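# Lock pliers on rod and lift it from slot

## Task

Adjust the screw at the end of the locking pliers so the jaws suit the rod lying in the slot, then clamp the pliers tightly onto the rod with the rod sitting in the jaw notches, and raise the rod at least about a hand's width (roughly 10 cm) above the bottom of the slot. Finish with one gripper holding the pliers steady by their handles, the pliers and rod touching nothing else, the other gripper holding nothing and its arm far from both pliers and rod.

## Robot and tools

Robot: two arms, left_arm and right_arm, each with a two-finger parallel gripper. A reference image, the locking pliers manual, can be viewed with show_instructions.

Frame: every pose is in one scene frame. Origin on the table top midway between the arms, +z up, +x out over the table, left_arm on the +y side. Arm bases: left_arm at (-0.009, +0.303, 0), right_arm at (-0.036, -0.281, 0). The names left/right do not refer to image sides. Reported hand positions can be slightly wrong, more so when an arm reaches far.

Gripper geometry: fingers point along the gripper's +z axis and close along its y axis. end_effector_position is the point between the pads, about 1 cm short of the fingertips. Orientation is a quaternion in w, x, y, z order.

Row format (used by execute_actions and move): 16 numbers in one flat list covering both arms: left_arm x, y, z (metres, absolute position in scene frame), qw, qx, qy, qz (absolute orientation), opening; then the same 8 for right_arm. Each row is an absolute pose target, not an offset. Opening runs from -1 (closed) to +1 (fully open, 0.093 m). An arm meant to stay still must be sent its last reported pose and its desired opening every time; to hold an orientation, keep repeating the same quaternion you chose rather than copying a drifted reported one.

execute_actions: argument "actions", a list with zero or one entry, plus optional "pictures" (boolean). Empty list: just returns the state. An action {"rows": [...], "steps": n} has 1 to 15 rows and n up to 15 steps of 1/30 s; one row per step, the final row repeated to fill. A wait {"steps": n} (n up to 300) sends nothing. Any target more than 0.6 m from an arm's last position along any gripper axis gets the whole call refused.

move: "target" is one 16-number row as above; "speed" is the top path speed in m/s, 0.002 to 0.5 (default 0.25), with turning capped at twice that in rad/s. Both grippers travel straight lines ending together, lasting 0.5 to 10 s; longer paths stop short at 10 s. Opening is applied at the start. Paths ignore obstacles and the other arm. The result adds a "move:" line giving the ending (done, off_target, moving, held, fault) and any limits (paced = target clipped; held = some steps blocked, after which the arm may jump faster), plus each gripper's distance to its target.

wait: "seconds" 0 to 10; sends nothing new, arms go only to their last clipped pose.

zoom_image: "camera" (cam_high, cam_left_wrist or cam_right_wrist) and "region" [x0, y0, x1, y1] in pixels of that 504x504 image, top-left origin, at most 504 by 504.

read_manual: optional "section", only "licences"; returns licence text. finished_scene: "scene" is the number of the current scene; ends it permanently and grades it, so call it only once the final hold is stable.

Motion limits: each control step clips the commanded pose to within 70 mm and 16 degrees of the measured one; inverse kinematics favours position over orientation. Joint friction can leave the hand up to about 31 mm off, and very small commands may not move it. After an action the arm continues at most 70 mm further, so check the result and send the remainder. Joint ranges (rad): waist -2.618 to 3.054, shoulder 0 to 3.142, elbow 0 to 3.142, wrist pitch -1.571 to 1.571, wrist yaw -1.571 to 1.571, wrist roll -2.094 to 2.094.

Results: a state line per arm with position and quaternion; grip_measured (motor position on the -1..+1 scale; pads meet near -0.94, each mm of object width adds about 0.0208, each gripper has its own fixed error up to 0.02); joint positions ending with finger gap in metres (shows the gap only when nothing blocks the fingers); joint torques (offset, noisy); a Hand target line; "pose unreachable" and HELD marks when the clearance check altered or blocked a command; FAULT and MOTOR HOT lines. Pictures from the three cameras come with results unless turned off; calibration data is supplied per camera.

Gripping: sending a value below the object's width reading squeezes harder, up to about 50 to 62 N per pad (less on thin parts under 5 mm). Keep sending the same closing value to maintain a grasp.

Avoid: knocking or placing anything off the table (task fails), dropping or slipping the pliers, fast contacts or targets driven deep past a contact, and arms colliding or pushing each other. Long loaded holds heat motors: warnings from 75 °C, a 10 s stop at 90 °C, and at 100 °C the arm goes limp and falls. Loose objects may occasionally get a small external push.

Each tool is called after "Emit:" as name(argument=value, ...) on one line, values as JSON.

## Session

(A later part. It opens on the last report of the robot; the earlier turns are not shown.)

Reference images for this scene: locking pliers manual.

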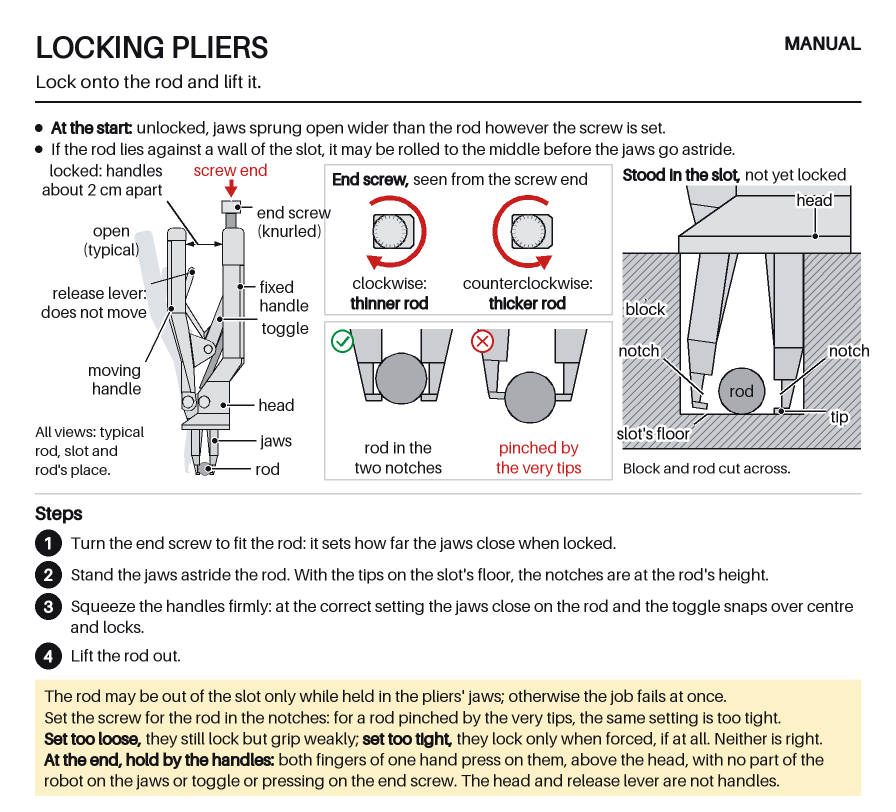

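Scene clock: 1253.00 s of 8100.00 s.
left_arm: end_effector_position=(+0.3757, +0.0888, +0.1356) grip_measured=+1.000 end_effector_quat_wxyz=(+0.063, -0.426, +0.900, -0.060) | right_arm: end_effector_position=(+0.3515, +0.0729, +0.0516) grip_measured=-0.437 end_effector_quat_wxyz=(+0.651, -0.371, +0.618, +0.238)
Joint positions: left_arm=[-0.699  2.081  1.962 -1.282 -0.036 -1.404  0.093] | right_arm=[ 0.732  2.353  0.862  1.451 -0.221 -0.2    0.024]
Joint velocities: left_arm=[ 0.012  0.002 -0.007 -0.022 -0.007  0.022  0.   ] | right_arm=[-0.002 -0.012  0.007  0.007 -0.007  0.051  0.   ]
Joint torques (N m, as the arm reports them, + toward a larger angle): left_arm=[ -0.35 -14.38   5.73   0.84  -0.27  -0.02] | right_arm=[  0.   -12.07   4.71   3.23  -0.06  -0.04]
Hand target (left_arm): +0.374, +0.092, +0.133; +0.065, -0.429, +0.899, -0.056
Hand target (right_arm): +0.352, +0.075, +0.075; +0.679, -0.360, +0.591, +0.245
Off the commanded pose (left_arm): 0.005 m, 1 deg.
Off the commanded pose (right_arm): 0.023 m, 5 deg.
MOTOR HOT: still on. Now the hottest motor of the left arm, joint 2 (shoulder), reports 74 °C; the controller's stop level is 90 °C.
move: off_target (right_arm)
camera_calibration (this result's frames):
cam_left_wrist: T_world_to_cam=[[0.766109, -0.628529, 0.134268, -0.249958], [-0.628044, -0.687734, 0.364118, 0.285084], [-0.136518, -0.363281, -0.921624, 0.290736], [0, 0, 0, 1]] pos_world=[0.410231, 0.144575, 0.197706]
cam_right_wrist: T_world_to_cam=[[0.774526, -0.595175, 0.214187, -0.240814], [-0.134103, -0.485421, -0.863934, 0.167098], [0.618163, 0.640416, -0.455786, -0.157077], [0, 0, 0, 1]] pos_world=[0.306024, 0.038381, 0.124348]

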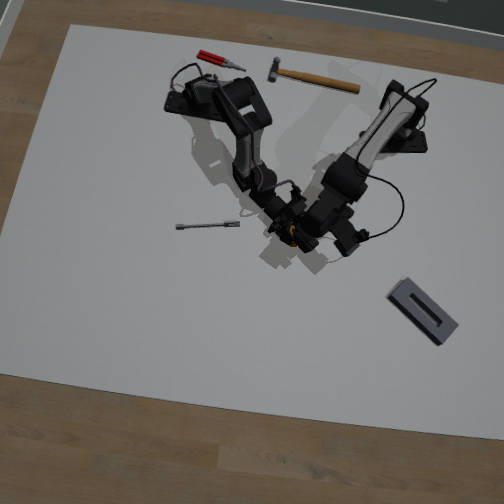

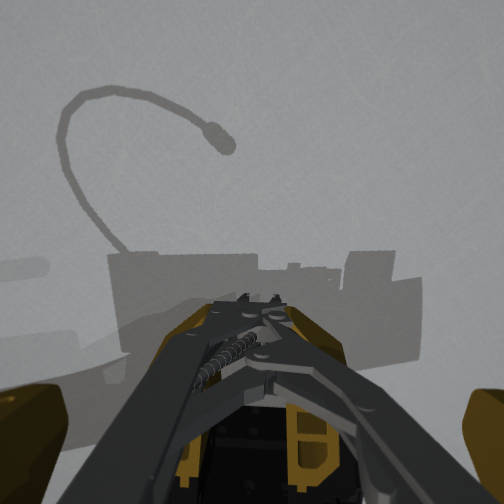

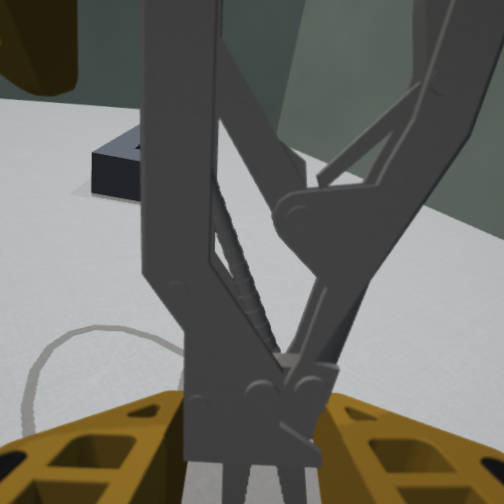

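Emit:
move(target=[0.377,0.080,0.147,0.065,-0.429,0.899,-0.056,1.0,0.352,0.075,0.075,0.68,-0.36,0.59,0.245,-0.45], speed=0.03)

Scene clock: 1257.53 s of 8100.00 s.
left_arm: end_effector_position=(+0.3764, +0.0835, +0.1485) grip_measured=+1.000 end_effector_quat_wxyz=(+0.065, -0.429, +0.899, -0.062) | right_arm: end_effector_position=(+0.3515, +0.0728, +0.0513) grip_measured=-0.437 end_effector_quat_wxyz=(+0.650, -0.372, +0.618, +0.238)
Joint positions: left_arm=[-0.71   2.1    2.041 -1.337 -0.038 -1.42   0.093] | right_arm=[ 0.732  2.353  0.862  1.449 -0.221 -0.2    0.024]
Joint velocities: left_arm=[ 0.002 -0.002 -0.012 -0.022 -0.037  0.081  0.   ] | right_arm=[-0.022 -0.017  0.007 -0.007 -0.051 -0.022  0.   ]
Joint torques (N m, as the arm reports them, + toward a larger angle): left_arm=[ -1.07 -11.77  10.76   0.59  -0.25  -0.07] | right_arm=[ -0.04 -12.13   4.68   3.23  -0.07  -0.05]
Hand target (left_arm): +0.377, +0.080, +0.147; +0.065, -0.429, +0.899, -0.057
Hand target (right_arm): +0.352, +0.075, +0.075; +0.679, -0.360, +0.591, +0.245
Off the commanded pose (left_arm): 0.004 m, 1 deg.
Off the commanded pose (right_arm): 0.024 m, 5 deg.
MOTOR HOT: still on. Now the hottest motor of the left arm, joint 2 (shoulder), reports 74 °C; the controller's stop level is 90 °C.
move: off_target (right_arm)
camera_calibration (this result's frames):
cam_left_wrist: T_world_to_cam=[[0.769114, -0.623557, 0.140145, -0.258005], [-0.625775, -0.690171, 0.363415, 0.276694], [-0.129886, -0.367207, -0.921026, 0.298566], [0, 0, 0, 1]] pos_world=[0.410362, 0.139721, 0.210591]
cam_right_wrist: T_world_to_cam=[[0.774782, -0.594972, 0.213825, -0.240819], [-0.135136, -0.486239, -0.863313, 0.167169], [0.617617, 0.639984, -0.457132, -0.156937], [0, 0, 0, 1]] pos_world=[0.306099, 0.0384406, 0.124072]

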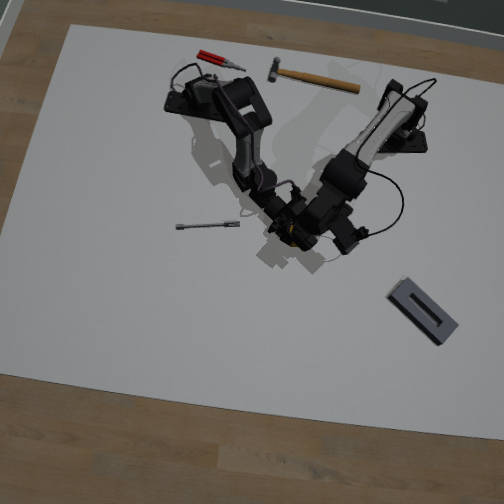

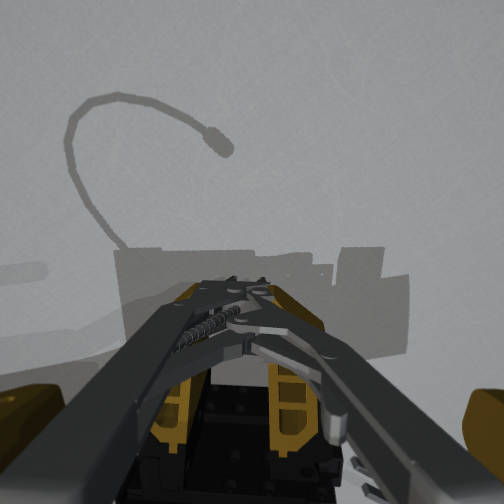

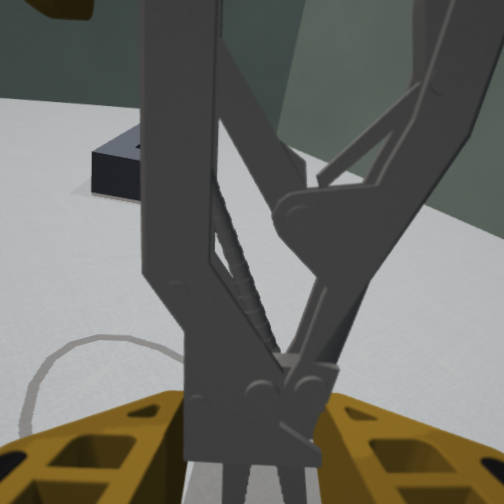

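Emit:
execute_actions(actions=[{"rows":[[0.376,0.083,0.148,0.065,-0.429,0.899,-0.056,0.9,0.352,0.075,0.075,0.68,-0.36,0.59,0.245,-0.45],[0.376,0.083,0.148,0.065,-0.429,0.899,-0.056,0.82,0.352,0.075,0.075,0.68,-0.36,0.59,0.245,-0.45],[0.376,0.083,0.148,0.065,-0.429,0.899,-0.056,0.76,0.352,0.075,0.075,0.68,-0.36,0.59,0.245,-0.45],[0.376,0.083,0.148,0.065,-0.429,0.899,-0.056,0.7,0.352,0.075,0.075,0.68,-0.36,0.59,0.245,-0.45],[0.376,0.083,0.148,0.065,-0.429,0.899,-0.056,0.66,0.352,0.075,0.075,0.68,-0.36,0.59,0.245,-0.45],[0.376,0.083,0.148,0.065,-0.429,0.899,-0.056,0.62,0.352,0.075,0.075,0.68,-0.36,0.59,0.245,-0.45],[0.376,0.083,0.148,0.065,-0.429,0.899,-0.056,0.58,0.352,0.075,0.075,0.68,-0.36,0.59,0.245,-0.45],[0.376,0.083,0.148,0.065,-0.429,0.899,-0.056,0.55,0.352,0.075,0.075,0.68,-0.36,0.59,0.245,-0.45],[0.376,0.083,0.148,0.065,-0.429,0.899,-0.056,0.52,0.352,0.075,0.075,0.68,-0.36,0.59,0.245,-0.45]],"steps":15}])

Scene clock: 1263.33 s of 8100.00 s.
left_arm: end_effector_position=(+0.3750, +0.0846, +0.1482) grip_measured=+0.522 end_effector_quat_wxyz=(+0.063, -0.429, +0.899, -0.058) | right_arm: end_effector_position=(+0.3517, +0.0727, +0.0518) grip_measured=-0.437 end_effector_quat_wxyz=(+0.651, -0.370, +0.618, +0.238)
Joint positions: left_arm=[-0.71   2.1    2.041 -1.345 -0.039 -1.421  0.07 ] | right_arm=[ 0.732  2.353  0.862  1.452 -0.219 -0.198  0.024]
Joint velocities: left_arm=[-0.002 -0.007 -0.002  0.022 -0.081 -0.051 -0.   ] | right_arm=[-0.012  0.027 -0.002 -0.007 -0.022  0.037  0.001]
Joint torques (N m, as the arm reports them, + toward a larger angle): left_arm=[ -0.57 -12.48   9.91   0.64  -0.23  -0.02] | right_arm=[ -0.03 -12.11   4.66   3.23  -0.07  -0.06]
Hand target (left_arm): +0.376, +0.083, +0.148; +0.065, -0.429, +0.899, -0.056
Hand target (right_arm): +0.352, +0.075, +0.075; +0.679, -0.360, +0.591, +0.245
Off the commanded pose (left_arm): 0.002 m, 0 deg.
Off the commanded pose (right_arm): 0.023 m, 5 deg.
MOTOR HOT: still on. Now the hottest motor of the left arm, joint 2 (shoulder), reports 74 °C; the controller's stop level is 90 °C.
Steps of this call (steps 1 to 159: nothing new was sent; steps 160 to 174: all 15 steps of this action). Readings (end_effector_position):
160: left_arm (+0.3759, +0.0839, +0.1484) | right_arm (+0.3515, +0.0729, +0.0516)
161: left_arm (+0.3759, +0.0839, +0.1484) | right_arm (+0.3515, +0.0729, +0.0516)
163: left_arm (+0.3759, +0.0839, +0.1484) | right_arm (+0.3515, +0.0729, +0.0516)
167: left_arm (+0.3758, +0.0840, +0.1483) | right_arm (+0.3515, +0.0728, +0.0516)
174: the state above
camera_calibration (this result's frames):
cam_left_wrist: T_world_to_cam=[[0.770527, -0.623472, 0.132553, -0.255561], [-0.622924, -0.692478, 0.363922, 0.27569], [-0.135105, -0.362982, -0.921949, 0.300229], [0, 0, 0, 1]] pos_world=[0.409213, 0.140552, 0.210342]
cam_right_wrist: T_world_to_cam=[[0.773807, -0.596822, 0.212192, -0.240629], [-0.135873, -0.483592, -0.864684, 0.167733], [0.618677, 0.640267, -0.455298, -0.157216], [0, 0, 0, 1]] pos_world=[0.306257, 0.0381617, 0.124515]

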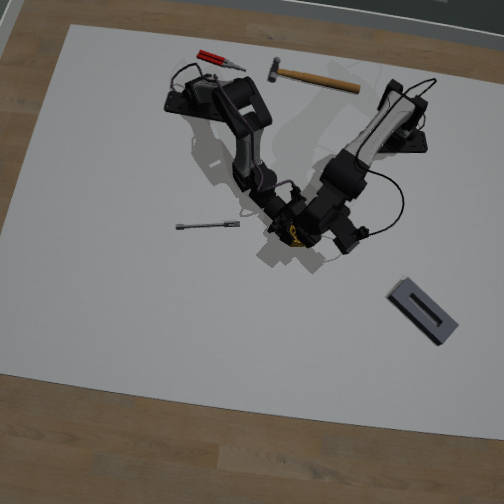

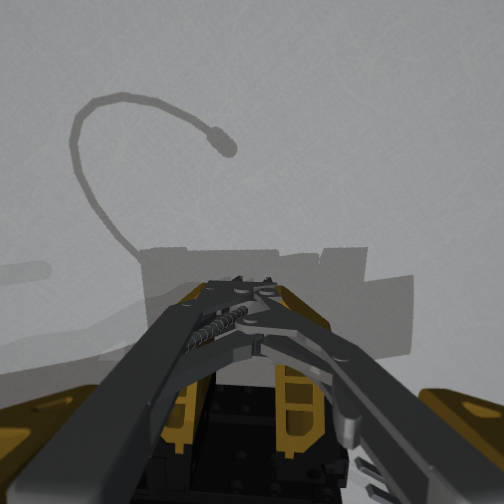

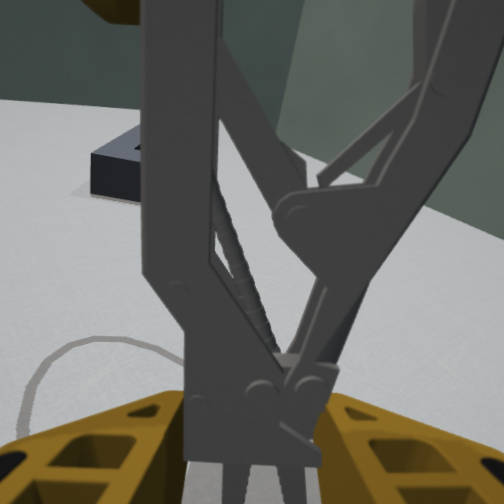

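Emit:
execute_actions(actions=[{"rows":[[0.377,0.082,0.149,0.065,-0.429,0.899,-0.056,0.49,0.352,0.073,0.06,0.66,-0.368,0.608,0.24,-0.45],[0.377,0.082,0.149,0.065,-0.429,0.899,-0.056,0.46,0.352,0.073,0.06,0.66,-0.368,0.608,0.24,-0.45],[0.377,0.082,0.149,0.065,-0.429,0.899,-0.056,0.44,0.352,0.073,0.06,0.66,-0.368,0.608,0.24,-0.42],[0.377,0.082,0.149,0.065,-0.429,0.899,-0.056,0.42,0.352,0.073,0.06,0.66,-0.368,0.608,0.24,-0.38],[0.377,0.082,0.149,0.065,-0.429,0.899,-0.056,0.42,0.352,0.073,0.057,0.655,-0.37,0.613,0.239,-0.35],[0.377,0.082,0.149,0.065,-0.429,0.899,-0.056,0.42,0.352,0.073,0.055,0.655,-0.37,0.613,0.239,-0.33],[0.377,0.082,0.149,0.065,-0.429,0.899,-0.056,0.42,0.352,0.073,0.054,0.652,-0.37,0.617,0.238,-0.3],[0.377,0.082,0.149,0.065,-0.429,0.899,-0.056,0.42,0.352,0.073,0.053,0.652,-0.37,0.617,0.238,-0.2],[0.377,0.082,0.149,0.065,-0.429,0.899,-0.056,0.42,0.352,0.073,0.053,0.652,-0.37,0.617,0.238,0.3]],"steps":15}], pictures=false)

Emit:
move(target=[0.377,0.082,0.149,0.065,-0.429,0.899,-0.056,0.42,0.30,0.015,0.065,0.63,-0.35,0.645,0.255,0.3], speed=0.1)

Scene clock: 1268.60 s of 8100.00 s.
left_arm: end_effector_position=(+0.3738, +0.0853, +0.1479) grip_measured=+0.424 end_effector_quat_wxyz=(+0.061, -0.429, +0.899, -0.056) | right_arm: end_effector_position=(+0.3517, +0.0726, +0.0508) grip_measured=+0.298 end_effector_quat_wxyz=(+0.649, -0.370, +0.620, +0.238)
Joint positions: left_arm=[-0.71   2.1    2.041 -1.351 -0.039 -1.421  0.066] | right_arm=[ 0.732  2.353  0.862  1.447 -0.219 -0.195  0.06 ]
Joint velocities: left_arm=[ 0.002  0.002  0.002 -0.125 -0.007 -0.066  0.   ] | right_arm=[-0.002  0.002  0.007 -0.081  0.022 -0.037 -0.   ]
Joint torques (N m, as the arm reports them, + toward a larger angle): left_arm=[ -0.63 -11.78  11.1    0.61  -0.24   0.03] | right_arm=[ -0.37 -11.57   4.31   2.47  -0.08  -0.16]
Hand target (left_arm): +0.377, +0.082, +0.149; +0.065, -0.429, +0.899, -0.056
Hand target (right_arm): +0.352, +0.073, +0.053; +0.652, -0.370, +0.617, +0.238
Off the commanded pose (left_arm): 0.005 m, 0 deg.
Off the commanded pose (right_arm): 0.002 m, 0 deg.
MOTOR HOT: still on. Now the hottest motor of the left arm, joint 2 (shoulder), reports 74 °C; the controller's stop level is 90 °C.
Steps of this call (steps 1 to 143: nothing new was sent; steps 144 to 158: all 15 steps of this action). Readings (end_effector_position):
144: left_arm (+0.3748, +0.0847, +0.1481) | right_arm (+0.3517, +0.0727, +0.0515)
145: left_arm (+0.3746, +0.0848, +0.1481) | right_arm (+0.3517, +0.0727, +0.0514)
147: left_arm (+0.3744, +0.0849, +0.1481) | right_arm (+0.3517, +0.0726, +0.0513)
151: left_arm (+0.3742, +0.0851, +0.1480) | right_arm (+0.3517, +0.0726, +0.0508)
158: the state above

Scene clock: 1270.00 s of 8100.00 s.
left_arm: end_effector_position=(+0.3736, +0.0854, +0.1479) grip_measured=+0.424 end_effector_quat_wxyz=(+0.061, -0.429, +0.899, -0.056) | right_arm: end_effector_position=(+0.3017, +0.0174, +0.0538) grip_measured=+0.298 end_effector_quat_wxyz=(+0.619, -0.355, +0.654, +0.250)
Joint positions: left_arm=[-0.71   2.1    2.041 -1.351 -0.039 -1.421  0.066] | right_arm=[ 0.695  2.185  0.537  1.536 -0.248 -0.141  0.06 ]
Joint velocities: left_arm=[ 0.012 -0.012  0.007  0.037 -0.022 -0.051 -0.001] | right_arm=[-0.012 -0.017 -0.012  0.022 -0.037 -0.022 -0.002]
Joint torques (N m, as the arm reports them, + toward a larger angle): left_arm=[ -0.76 -11.85  11.18   0.58  -0.29  -0.01] | right_arm=[ -0.83 -11.3    2.26   2.69  -0.14  -0.05]
Hand target (left_arm): +0.377, +0.082, +0.149; +0.065, -0.429, +0.899, -0.056
Hand target (right_arm): +0.301, +0.015, +0.066; +0.630, -0.350, +0.645, +0.255
Off the commanded pose (left_arm): 0.005 m, 0 deg.
Off the commanded pose (right_arm): 0.012 m, 2 deg.
MOTOR HOT: still on. Now the hottest motor of the left arm, joint 2 (shoulder), reports 73 °C; the controller's stop level is 90 °C.
move: off_target (right_arm)
camera_calibration (this result's frames):
cam_left_wrist: T_world_to_cam=[[0.77125, -0.623899, 0.126192, -0.2533], [-0.620888, -0.69368, 0.365111, 0.274663], [-0.140256, -0.359943, -0.922372, 0.301825], [0, 0, 0, 1]] pos_world=[0.408225, 0.141134, 0.210076]
cam_right_wrist: T_world_to_cam=[[0.783398, -0.606404, 0.136239, -0.234061], [-0.230165, -0.486674, -0.842717, 0.163218], [0.577331, 0.628826, -0.520832, -0.0737845], [0, 0, 0, 1]] pos_world=[0.263528, -0.0161039, 0.131006]

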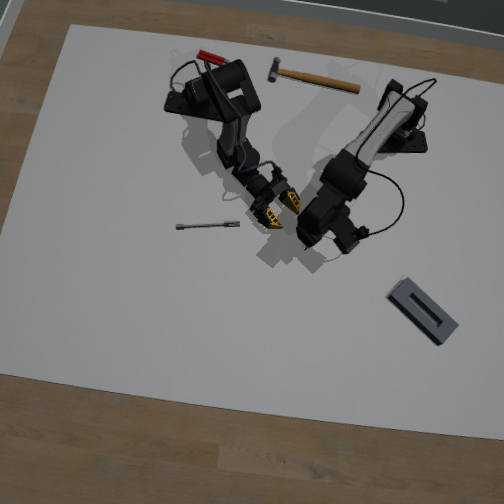

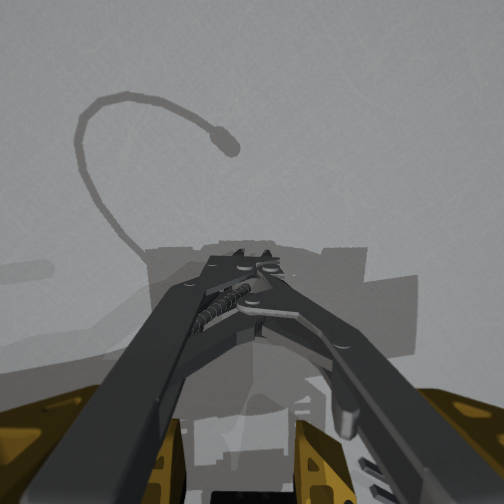

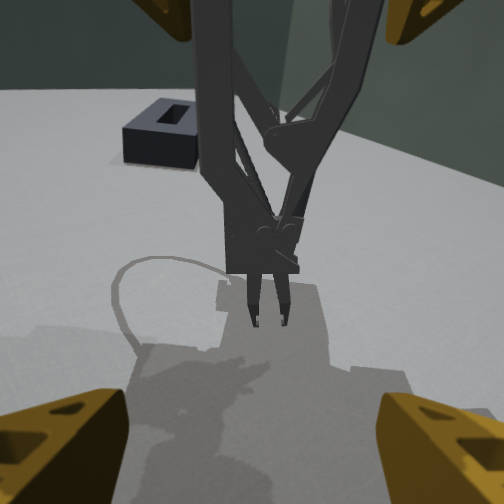

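Emit:
move(target=[0.42,0.24,0.22,0.20,-0.422,0.882,0.06,0.42,0.27,0.03,0.13,0.61,-0.317,0.665,0.291,0.3], speed=0.13)

Emit:
move(target=[0.505,0.392,0.21,0.226,-0.417,0.874,0.108,0.42,0.27,0.03,0.13,0.61,-0.317,0.665,0.291,0.3], speed=0.12)

Scene clock: 1275.50 s of 8100.00 s.
left_arm: end_effector_position=(+0.4161, +0.2379, +0.2000) grip_measured=+0.424 end_effector_quat_wxyz=(+0.178, -0.422, +0.886, +0.072) | right_arm: end_effector_position=(+0.2747, +0.0312, +0.1281) grip_measured=+0.298 end_effector_quat_wxyz=(+0.613, -0.320, +0.663, +0.289)
Joint positions: left_arm=[-0.462  2.073  2.172 -1.492 -0.345 -1.143  0.066] | right_arm=[ 0.788  1.804  0.486  1.234 -0.164 -0.023  0.06 ]
Joint velocities: left_arm=[ 0.002  0.002 -0.002 -0.037  0.007  0.007  0.   ] | right_arm=[ 0.002 -0.027 -0.022 -0.022 -0.066  0.007 -0.001]
Joint torques (N m, as the arm reports them, + toward a larger angle): left_arm=[ -0.13 -15.32  11.06   0.64  -0.59   0.1 ] | right_arm=[ 0.32 -9.6   4.2   2.37 -0.04 -0.05]
Hand target (left_arm): +0.417, +0.242, +0.220; +0.202, -0.422, +0.882, +0.064
Hand target (right_arm): +0.271, +0.030, +0.130; +0.611, -0.317, +0.665, +0.291
Off the commanded pose (left_arm): 0.021 m, 3 deg.
Off the commanded pose (right_arm): 0.005 m, 1 deg.
MOTOR HOT: still on. Now the hottest motor of the left arm, joint 2 (shoulder), reports 74 °C; the controller's stop level is 90 °C.
move: off_target (left_arm)
camera_calibration (this result's frames):
cam_left_wrist: T_world_to_cam=[[0.781241, -0.624229, -0.00112987, -0.17608], [-0.623292, -0.780166, 0.0533649, 0.471702], [-0.0341934, -0.0409866, -0.998574, 0.305924], [0, 0, 0, 1]] pos_world=[0.44203, 0.27063, 0.280117]
cam_right_wrist: T_world_to_cam=[[0.788204, -0.614503, 0.0334783, -0.202527], [-0.285157, -0.412887, -0.864991, 0.242034], [0.545362, 0.672243, -0.500669, -0.0233511], [0, 0, 0, 1]] pos_world=[0.241385, -0.00882353, 0.204446]

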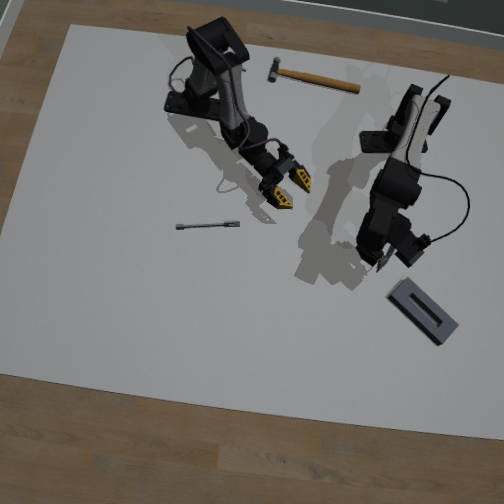

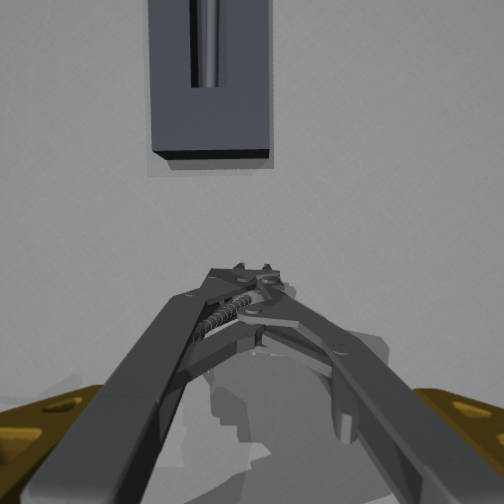

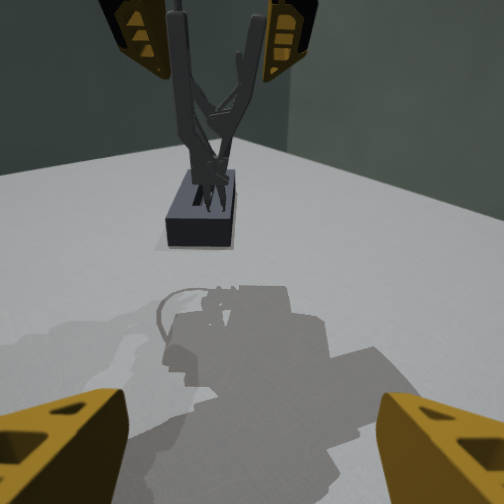

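Scene clock: 1277.63 s of 8100.00 s.
left_arm: end_effector_position=(+0.4999, +0.3915, +0.2056) grip_measured=+0.424 end_effector_quat_wxyz=(+0.225, -0.416, +0.875, +0.106) | right_arm: end_effector_position=(+0.2748, +0.0311, +0.1273) grip_measured=+0.298 end_effector_quat_wxyz=(+0.611, -0.319, +0.664, +0.289)
Joint positions: left_arm=[-0.121  2.436  2.773 -1.553 -0.364 -0.767  0.066] | right_arm=[ 0.788  1.804  0.486  1.231 -0.163 -0.021  0.06 ]
Joint velocities: left_arm=[ 0.002 -0.017 -0.002 -0.095 -0.022  0.007  0.   ] | right_arm=[-0.007  0.007 -0.002 -0.007  0.037 -0.066  0.001]
Joint torques (N m, as the arm reports them, + toward a larger angle): left_arm=[ -0.2  -14.88  10.61   1.12  -0.54   0.16] | right_arm=[ 0.39 -9.85  4.13  2.34  0.01 -0.05]
Hand target (left_arm): +0.502, +0.394, +0.211; +0.236, -0.414, +0.872, +0.111
Hand target (right_arm): +0.270, +0.030, +0.130; +0.610, -0.317, +0.665, +0.291
Off the commanded pose (left_arm): 0.007 m, 0 deg.
Off the commanded pose (right_arm): 0.006 m, 0 deg.
MOTOR HOT: still on. Now the hottest motor of the left arm, joint 2 (shoulder), reports 74 °C; the controller's stop level is 90 °C.
joint sent to its limit (left arm) — the command would take joint 4 (wrist pitch) past its lower limit, so that joint was sent only as far as its limit.
move: done
camera_calibration (this result's frames):
cam_left_wrist: T_world_to_cam=[[0.785246, -0.618832, -0.0208663, -0.145756], [-0.618745, -0.782976, -0.0640613, 0.666468], [0.0233054, 0.0632148, -0.997728, 0.251012], [0, 0, 0, 1]] pos_world=[0.520978, 0.415762, 0.290096]
cam_right_wrist: T_world_to_cam=[[0.787543, -0.615457, 0.0314329, -0.202208], [-0.288866, -0.413728, -0.863357, 0.242116], [0.544364, 0.670851, -0.503613, -0.0230113], [0, 0, 0, 1]] pos_world=[0.241713, -0.00884296, 0.2038]

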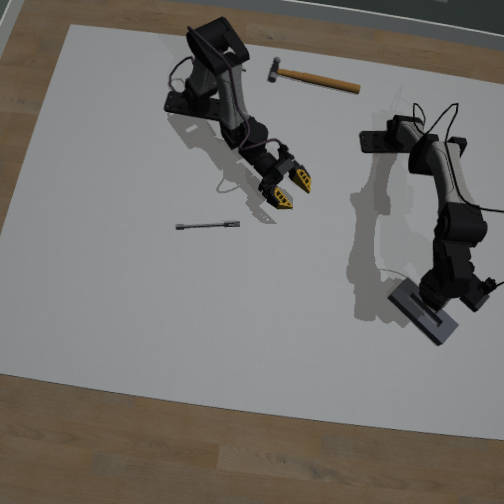

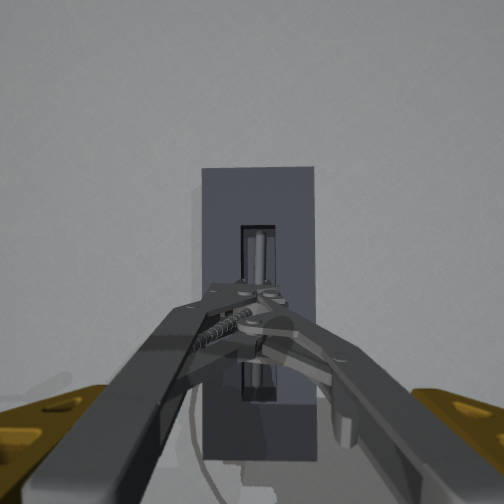

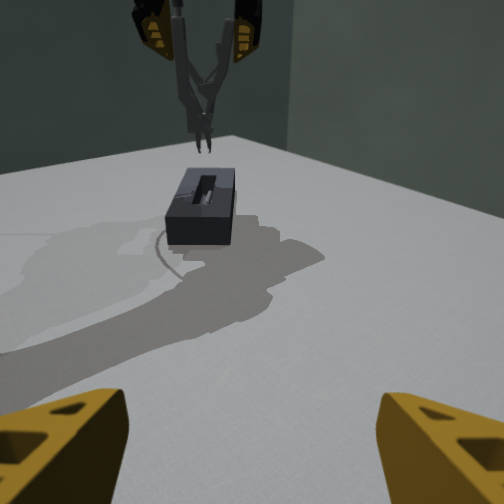

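Emit:
move(target=[0.503,0.394,0.176,0.205,-0.419,0.879,0.098,0.42,0.27,0.03,0.13,0.61,-0.317,0.665,0.291,0.3], speed=0.04)

Emit:
zoom_image(camera="cam_right_wrist", region=[160,120,250,220])

Scene clock: 1281.80 s of 8100.00 s.
left_arm: end_effector_position=(+0.5035, +0.3885, +0.1704) grip_measured=+0.424 end_effector_quat_wxyz=(+0.194, -0.415, +0.884, +0.098) | right_arm: end_effector_position=(+0.2748, +0.0311, +0.1273) grip_measured=+0.298 end_effector_quat_wxyz=(+0.611, -0.319, +0.664, +0.289)
Joint positions: left_arm=[-0.115  2.416  2.604 -1.456 -0.322 -0.767  0.066] | right_arm=[ 0.788  1.804  0.486  1.231 -0.163 -0.021  0.06 ]
Joint velocities: left_arm=[ 0.002 -0.012 -0.002 -0.022  0.066 -0.037  0.   ] | right_arm=[ 0.002 -0.007  0.002 -0.051  0.007 -0.051 -0.001]
Joint torques (N m, as the arm reports them, + toward a larger angle): left_arm=[  0.32 -18.23   5.92   1.32  -0.41   0.03] | right_arm=[ 0.43 -9.8   4.14  2.35 -0.01 -0.06]
Hand target (left_arm): +0.504, +0.394, +0.176; +0.205, -0.419, +0.879, +0.098
Hand target (right_arm): +0.270, +0.030, +0.130; +0.610, -0.317, +0.665, +0.291
Off the commanded pose (left_arm): 0.008 m, 1 deg.
Off the commanded pose (right_arm): 0.006 m, 0 deg.
MOTOR HOT: still on. Now the hottest motor of the left arm, joint 2 (shoulder), reports 75 °C; the controller's stop level is 90 °C.
move: done
camera_calibration (this result's frames):
cam_left_wrist: T_world_to_cam=[[0.779372, -0.625609, -0.0345222, -0.143273], [-0.625974, -0.779844, 0.000319562, 0.655569], [-0.0271218, 0.0213609, -0.999404, 0.257876], [0, 0, 0, 1]] pos_world=[0.529026, 0.4161, 0.252567]
cam_right_wrist: T_world_to_cam=[[0.787532, -0.615491, 0.0310531, -0.202156], [-0.289134, -0.413512, -0.863371, 0.242185], [0.544238, 0.670954, -0.503613, -0.0229796], [0, 0, 0, 1]] pos_world=[0.241734, -0.00886019, 0.2038]

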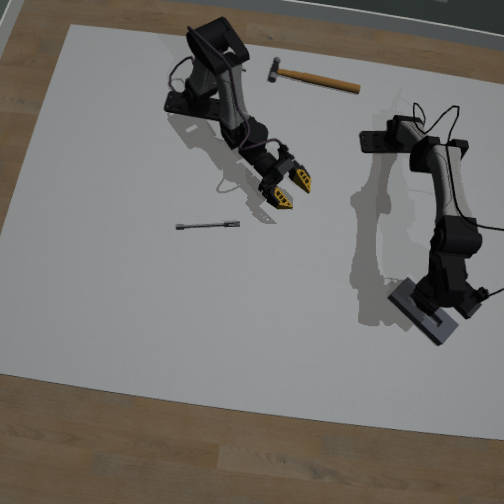

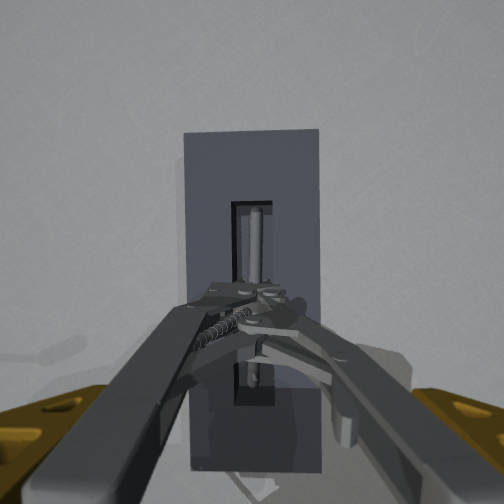

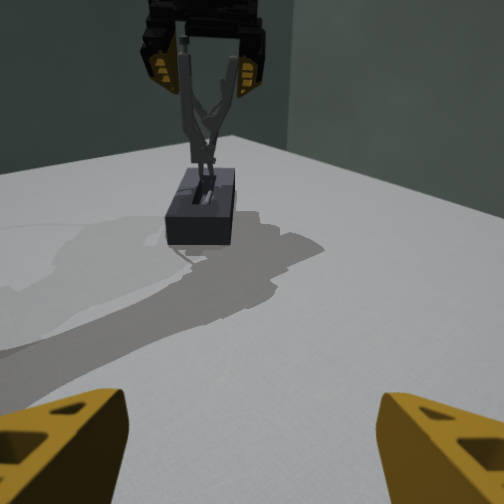

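Region (160, 120, 250, 220) of cam_right_wrist's 504x504 image, scaled by 5.040, with more detail than that image has; it fills the left 454 columns of this view, and the rest is white.

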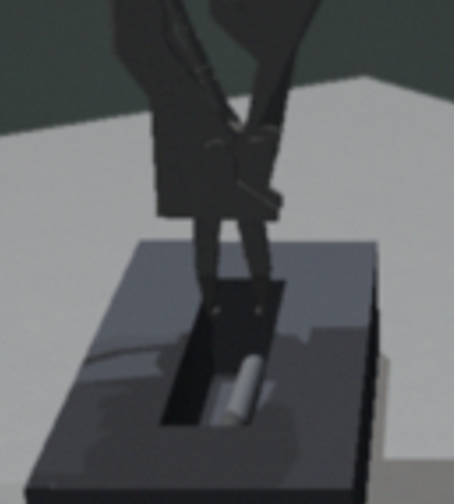

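Emit:
move(target=[0.506,0.395,0.155,0.185,-0.421,0.883,0.089,0.42,0.27,0.03,0.13,0.61,-0.317,0.665,0.291,0.3], speed=0.02)

Emit:
zoom_image(camera="cam_right_wrist", region=[160,120,250,220])

Scene clock: 1286.07 s of 8100.00 s.
left_arm: end_effector_position=(+0.5077, +0.3924, +0.1660) grip_measured=+0.424 end_effector_quat_wxyz=(+0.196, -0.420, +0.882, +0.087) | right_arm: end_effector_position=(+0.2748, +0.0311, +0.1273) grip_measured=+0.298 end_effector_quat_wxyz=(+0.611, -0.319, +0.664, +0.289)
Joint positions: left_arm=[-0.101  2.416  2.586 -1.425 -0.301 -0.767  0.066] | right_arm=[ 0.788  1.804  0.486  1.231 -0.163 -0.021  0.06 ]
Joint velocities: left_arm=[-0.012  0.012  0.012  0.007 -0.022  0.037  0.001] | right_arm=[-0.007 -0.007 -0.007 -0.022 -0.125  0.007  0.002]
Joint torques (N m, as the arm reports them, + toward a larger angle): left_arm=[  0.28 -15.75   5.02   1.23  -0.3    0.08] | right_arm=[ 0.44 -9.82  4.15  2.35 -0.02 -0.05]
Hand target (left_arm): +0.506, +0.395, +0.155; +0.185, -0.421, +0.883, +0.089
Hand target (right_arm): +0.270, +0.030, +0.130; +0.610, -0.317, +0.665, +0.291
Off the commanded pose (left_arm): 0.011 m, 1 deg.
Off the commanded pose (right_arm): 0.006 m, 0 deg.
MOTOR HOT: still on. Now the hottest motor of the left arm, joint 2 (shoulder), reports 77 °C; the controller's stop level is 90 °C.
move: off_target (left_arm)
camera_calibration (this result's frames):
cam_left_wrist: T_world_to_cam=[[0.784043, -0.620601, -0.0114663, -0.152412], [-0.620572, -0.784124, 0.00630468, 0.659129], [-0.0129037, 0.00217256, -0.999914, 0.253977], [0, 0, 0, 1]] pos_world=[0.531812, 0.4217, 0.248052]
cam_right_wrist: T_world_to_cam=[[0.787532, -0.615491, 0.0310531, -0.202156], [-0.289134, -0.413512, -0.863371, 0.242185], [0.544238, 0.670954, -0.503613, -0.0229796], [0, 0, 0, 1]] pos_world=[0.241734, -0.00886019, 0.2038]

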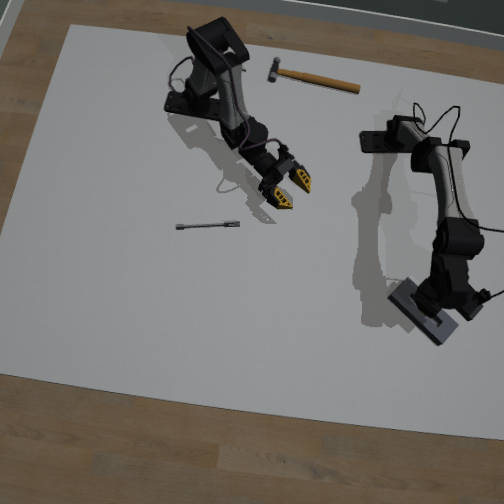

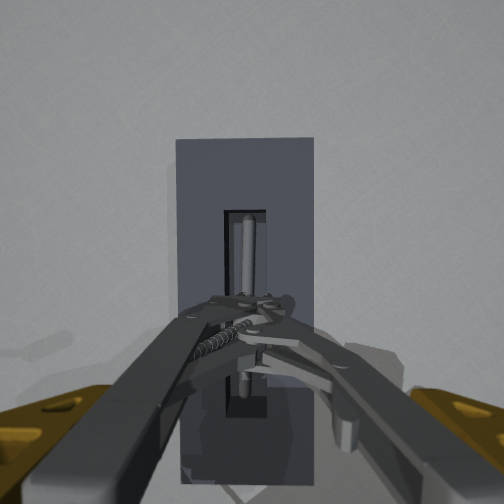

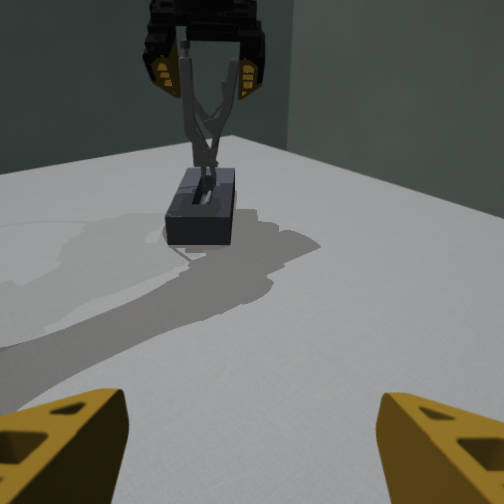

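Region (160, 120, 250, 220) of cam_right_wrist's 504x504 image, scaled by 5.040, with more detail than that image has; it fills the left 454 columns of this view, and the rest is white.

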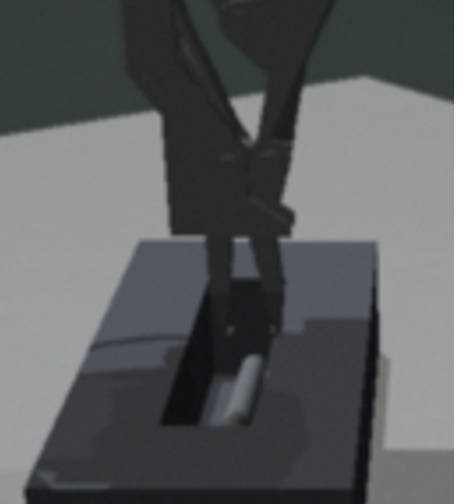

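Emit:
move(target=[0.501,0.399,0.168,0.185,-0.421,0.883,0.089,0.42,0.27,0.03,0.13,0.61,-0.317,0.665,0.291,0.3], speed=0.02)

Emit:
zoom_image(camera="cam_right_wrist", region=[160,120,250,220])

Scene clock: 1289.37 s of 8100.00 s.
left_arm: end_effector_position=(+0.5012, +0.3936, +0.1634) grip_measured=+0.424 end_effector_quat_wxyz=(+0.181, -0.421, +0.885, +0.086) | right_arm: end_effector_position=(+0.2748, +0.0311, +0.1273) grip_measured=+0.298 end_effector_quat_wxyz=(+0.611, -0.319, +0.664, +0.289)
Joint positions: left_arm=[-0.093  2.416  2.586 -1.452 -0.287 -0.763  0.066] | right_arm=[ 0.788  1.804  0.486  1.231 -0.163 -0.021  0.06 ]
Joint velocities: left_arm=[-0.002  0.002 -0.002  0.051 -0.037 -0.037 -0.001] | right_arm=[-0.012  0.007 -0.007  0.051  0.037  0.051 -0.   ]
Joint torques (N m, as the arm reports them, + toward a larger angle): left_arm=[  0.31 -16.     9.79   0.95  -0.43   0.16] | right_arm=[ 0.42 -9.78  4.18  2.36 -0.01 -0.06]
Hand target (left_arm): +0.501, +0.399, +0.168; +0.186, -0.421, +0.883, +0.089
Hand target (right_arm): +0.270, +0.030, +0.130; +0.610, -0.317, +0.665, +0.291
Off the commanded pose (left_arm): 0.007 m, 1 deg.
Off the commanded pose (right_arm): 0.006 m, 0 deg.
MOTOR HOT: still on. Now the hottest motor of the left arm, joint 2 (shoulder), reports 78 °C; the controller's stop level is 90 °C.
move: done
camera_calibration (this result's frames):
cam_left_wrist: T_world_to_cam=[[0.783847, -0.620517, -0.0233133, -0.144599], [-0.619651, -0.784081, 0.0353547, 0.650891], [-0.0402176, -0.0132665, -0.999103, 0.270912], [0, 0, 0, 1]] pos_world=[0.527564, 0.42422, 0.244286]
cam_right_wrist: T_world_to_cam=[[0.787532, -0.615491, 0.0310531, -0.202156], [-0.289134, -0.413512, -0.863371, 0.242185], [0.544238, 0.670954, -0.503613, -0.0229796], [0, 0, 0, 1]] pos_world=[0.241734, -0.00886019, 0.2038]

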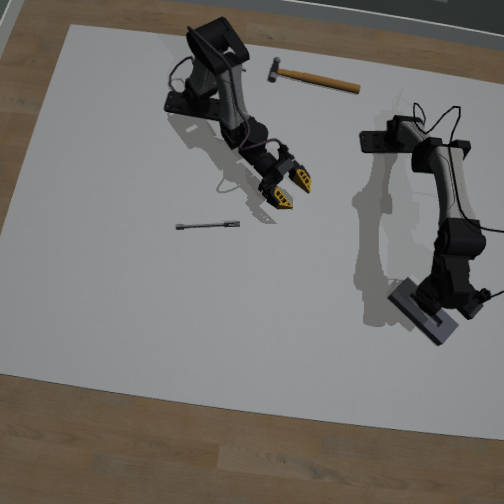

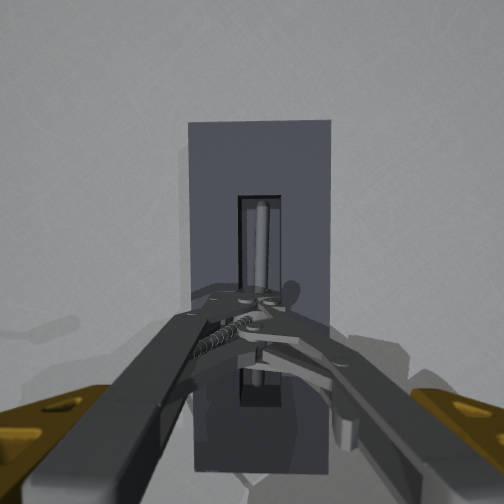

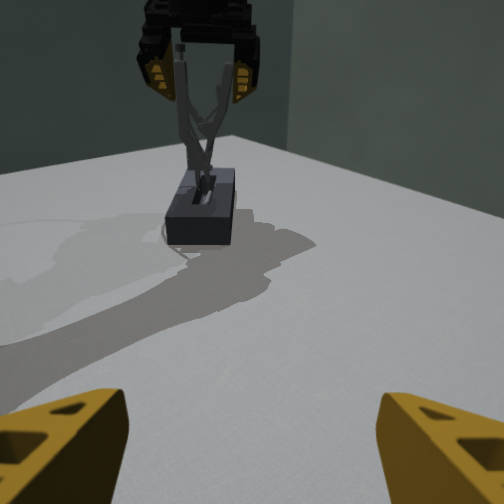

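Region (160, 120, 250, 220) of cam_right_wrist's 504x504 image, scaled by 5.040, with more detail than that image has; it fills the left 454 columns of this view, and the rest is white.

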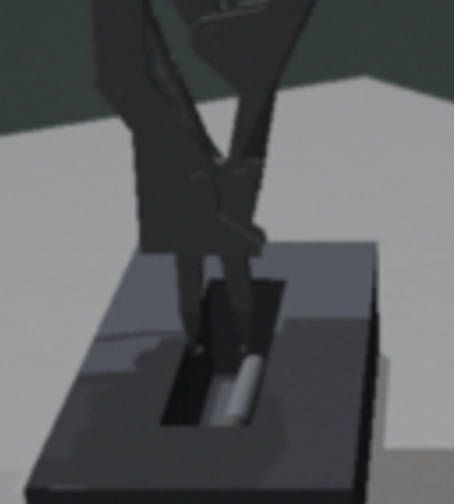

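Emit:
move(target=[0.505,0.399,0.150,0.168,-0.424,0.886,0.080,0.42,0.27,0.03,0.13,0.61,-0.317,0.665,0.291,0.3], speed=0.02)

Emit:
zoom_image(camera="cam_right_wrist", region=[140,100,270,240])

Scene clock: 1303.07 s of 8100.00 s.
left_arm: end_effector_position=(+0.5025, +0.3915, +0.1458) grip_measured=+0.424 end_effector_quat_wxyz=(+0.160, -0.421, +0.889, +0.077) | right_arm: end_effector_position=(+0.2748, +0.0311, +0.1273) grip_measured=+0.298 end_effector_quat_wxyz=(+0.611, -0.319, +0.664, +0.289)
Joint positions: left_arm=[-0.087  2.448  2.586 -1.454 -0.254 -0.763  0.066] | right_arm=[ 0.788  1.804  0.486  1.231 -0.163 -0.021  0.06 ]
Joint velocities: left_arm=[-0.012  0.002 -0.012  0.007 -0.066 -0.066 -0.   ] | right_arm=[ 0.002 -0.022 -0.002 -0.007 -0.022 -0.007 -0.001]
Joint torques (N m, as the arm reports them, + toward a larger angle): left_arm=[  0.55 -15.39  11.04   0.93  -0.4    0.13] | right_arm=[ 0.4  -9.81  4.07  2.35 -0.01 -0.06]
Hand target (left_arm): +0.505, +0.399, +0.150; +0.169, -0.424, +0.886, +0.080
Hand target (right_arm): +0.270, +0.030, +0.130; +0.610, -0.317, +0.665, +0.291
Off the commanded pose (left_arm): 0.009 m, 1 deg.
Off the commanded pose (right_arm): 0.006 m, 0 deg.
MOTOR HOT: still on. Now the hottest motor of the left arm, joint 2 (shoulder), reports 81 °C; the controller's stop level is 90 °C.
move: done
camera_calibration (this result's frames):
cam_left_wrist: T_world_to_cam=[[0.781405, -0.623472, -0.0262539, -0.14449], [-0.619934, -0.780404, 0.0815593, 0.642656], [-0.0713386, -0.0474551, -0.996323, 0.281957], [0, 0, 0, 1]] pos_world=[0.531424, 0.424826, 0.224712]
cam_right_wrist: T_world_to_cam=[[0.787532, -0.615491, 0.0310531, -0.202156], [-0.289134, -0.413512, -0.863371, 0.242185], [0.544238, 0.670954, -0.503613, -0.0229796], [0, 0, 0, 1]] pos_world=[0.241734, -0.00886019, 0.2038]

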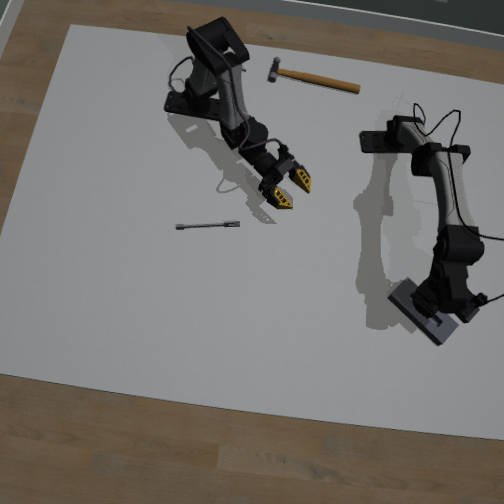

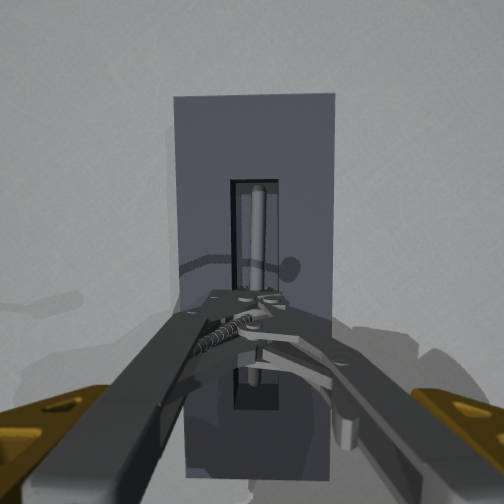

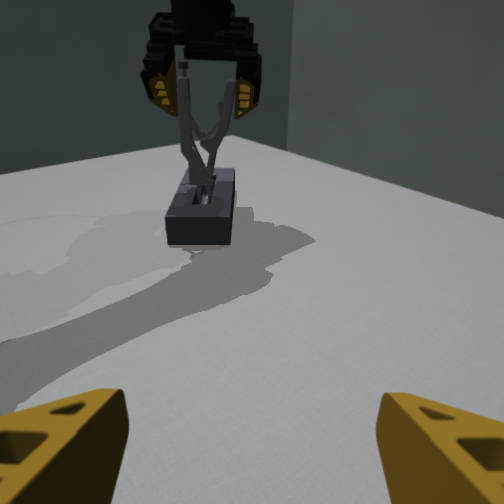

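Region (140, 100, 270, 240) of cam_right_wrist's 504x504 image, scaled by 3.600, with more detail than that image has; it fills the left 468 columns of this view, and the rest is white.

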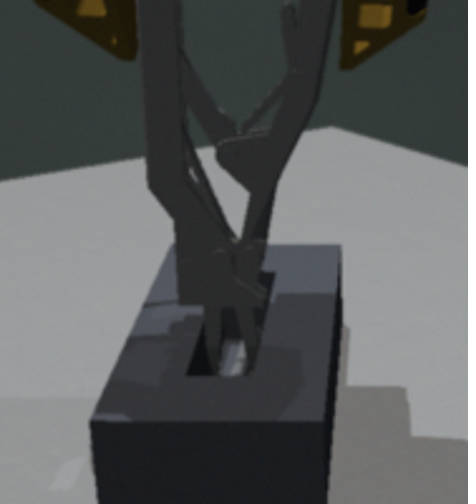

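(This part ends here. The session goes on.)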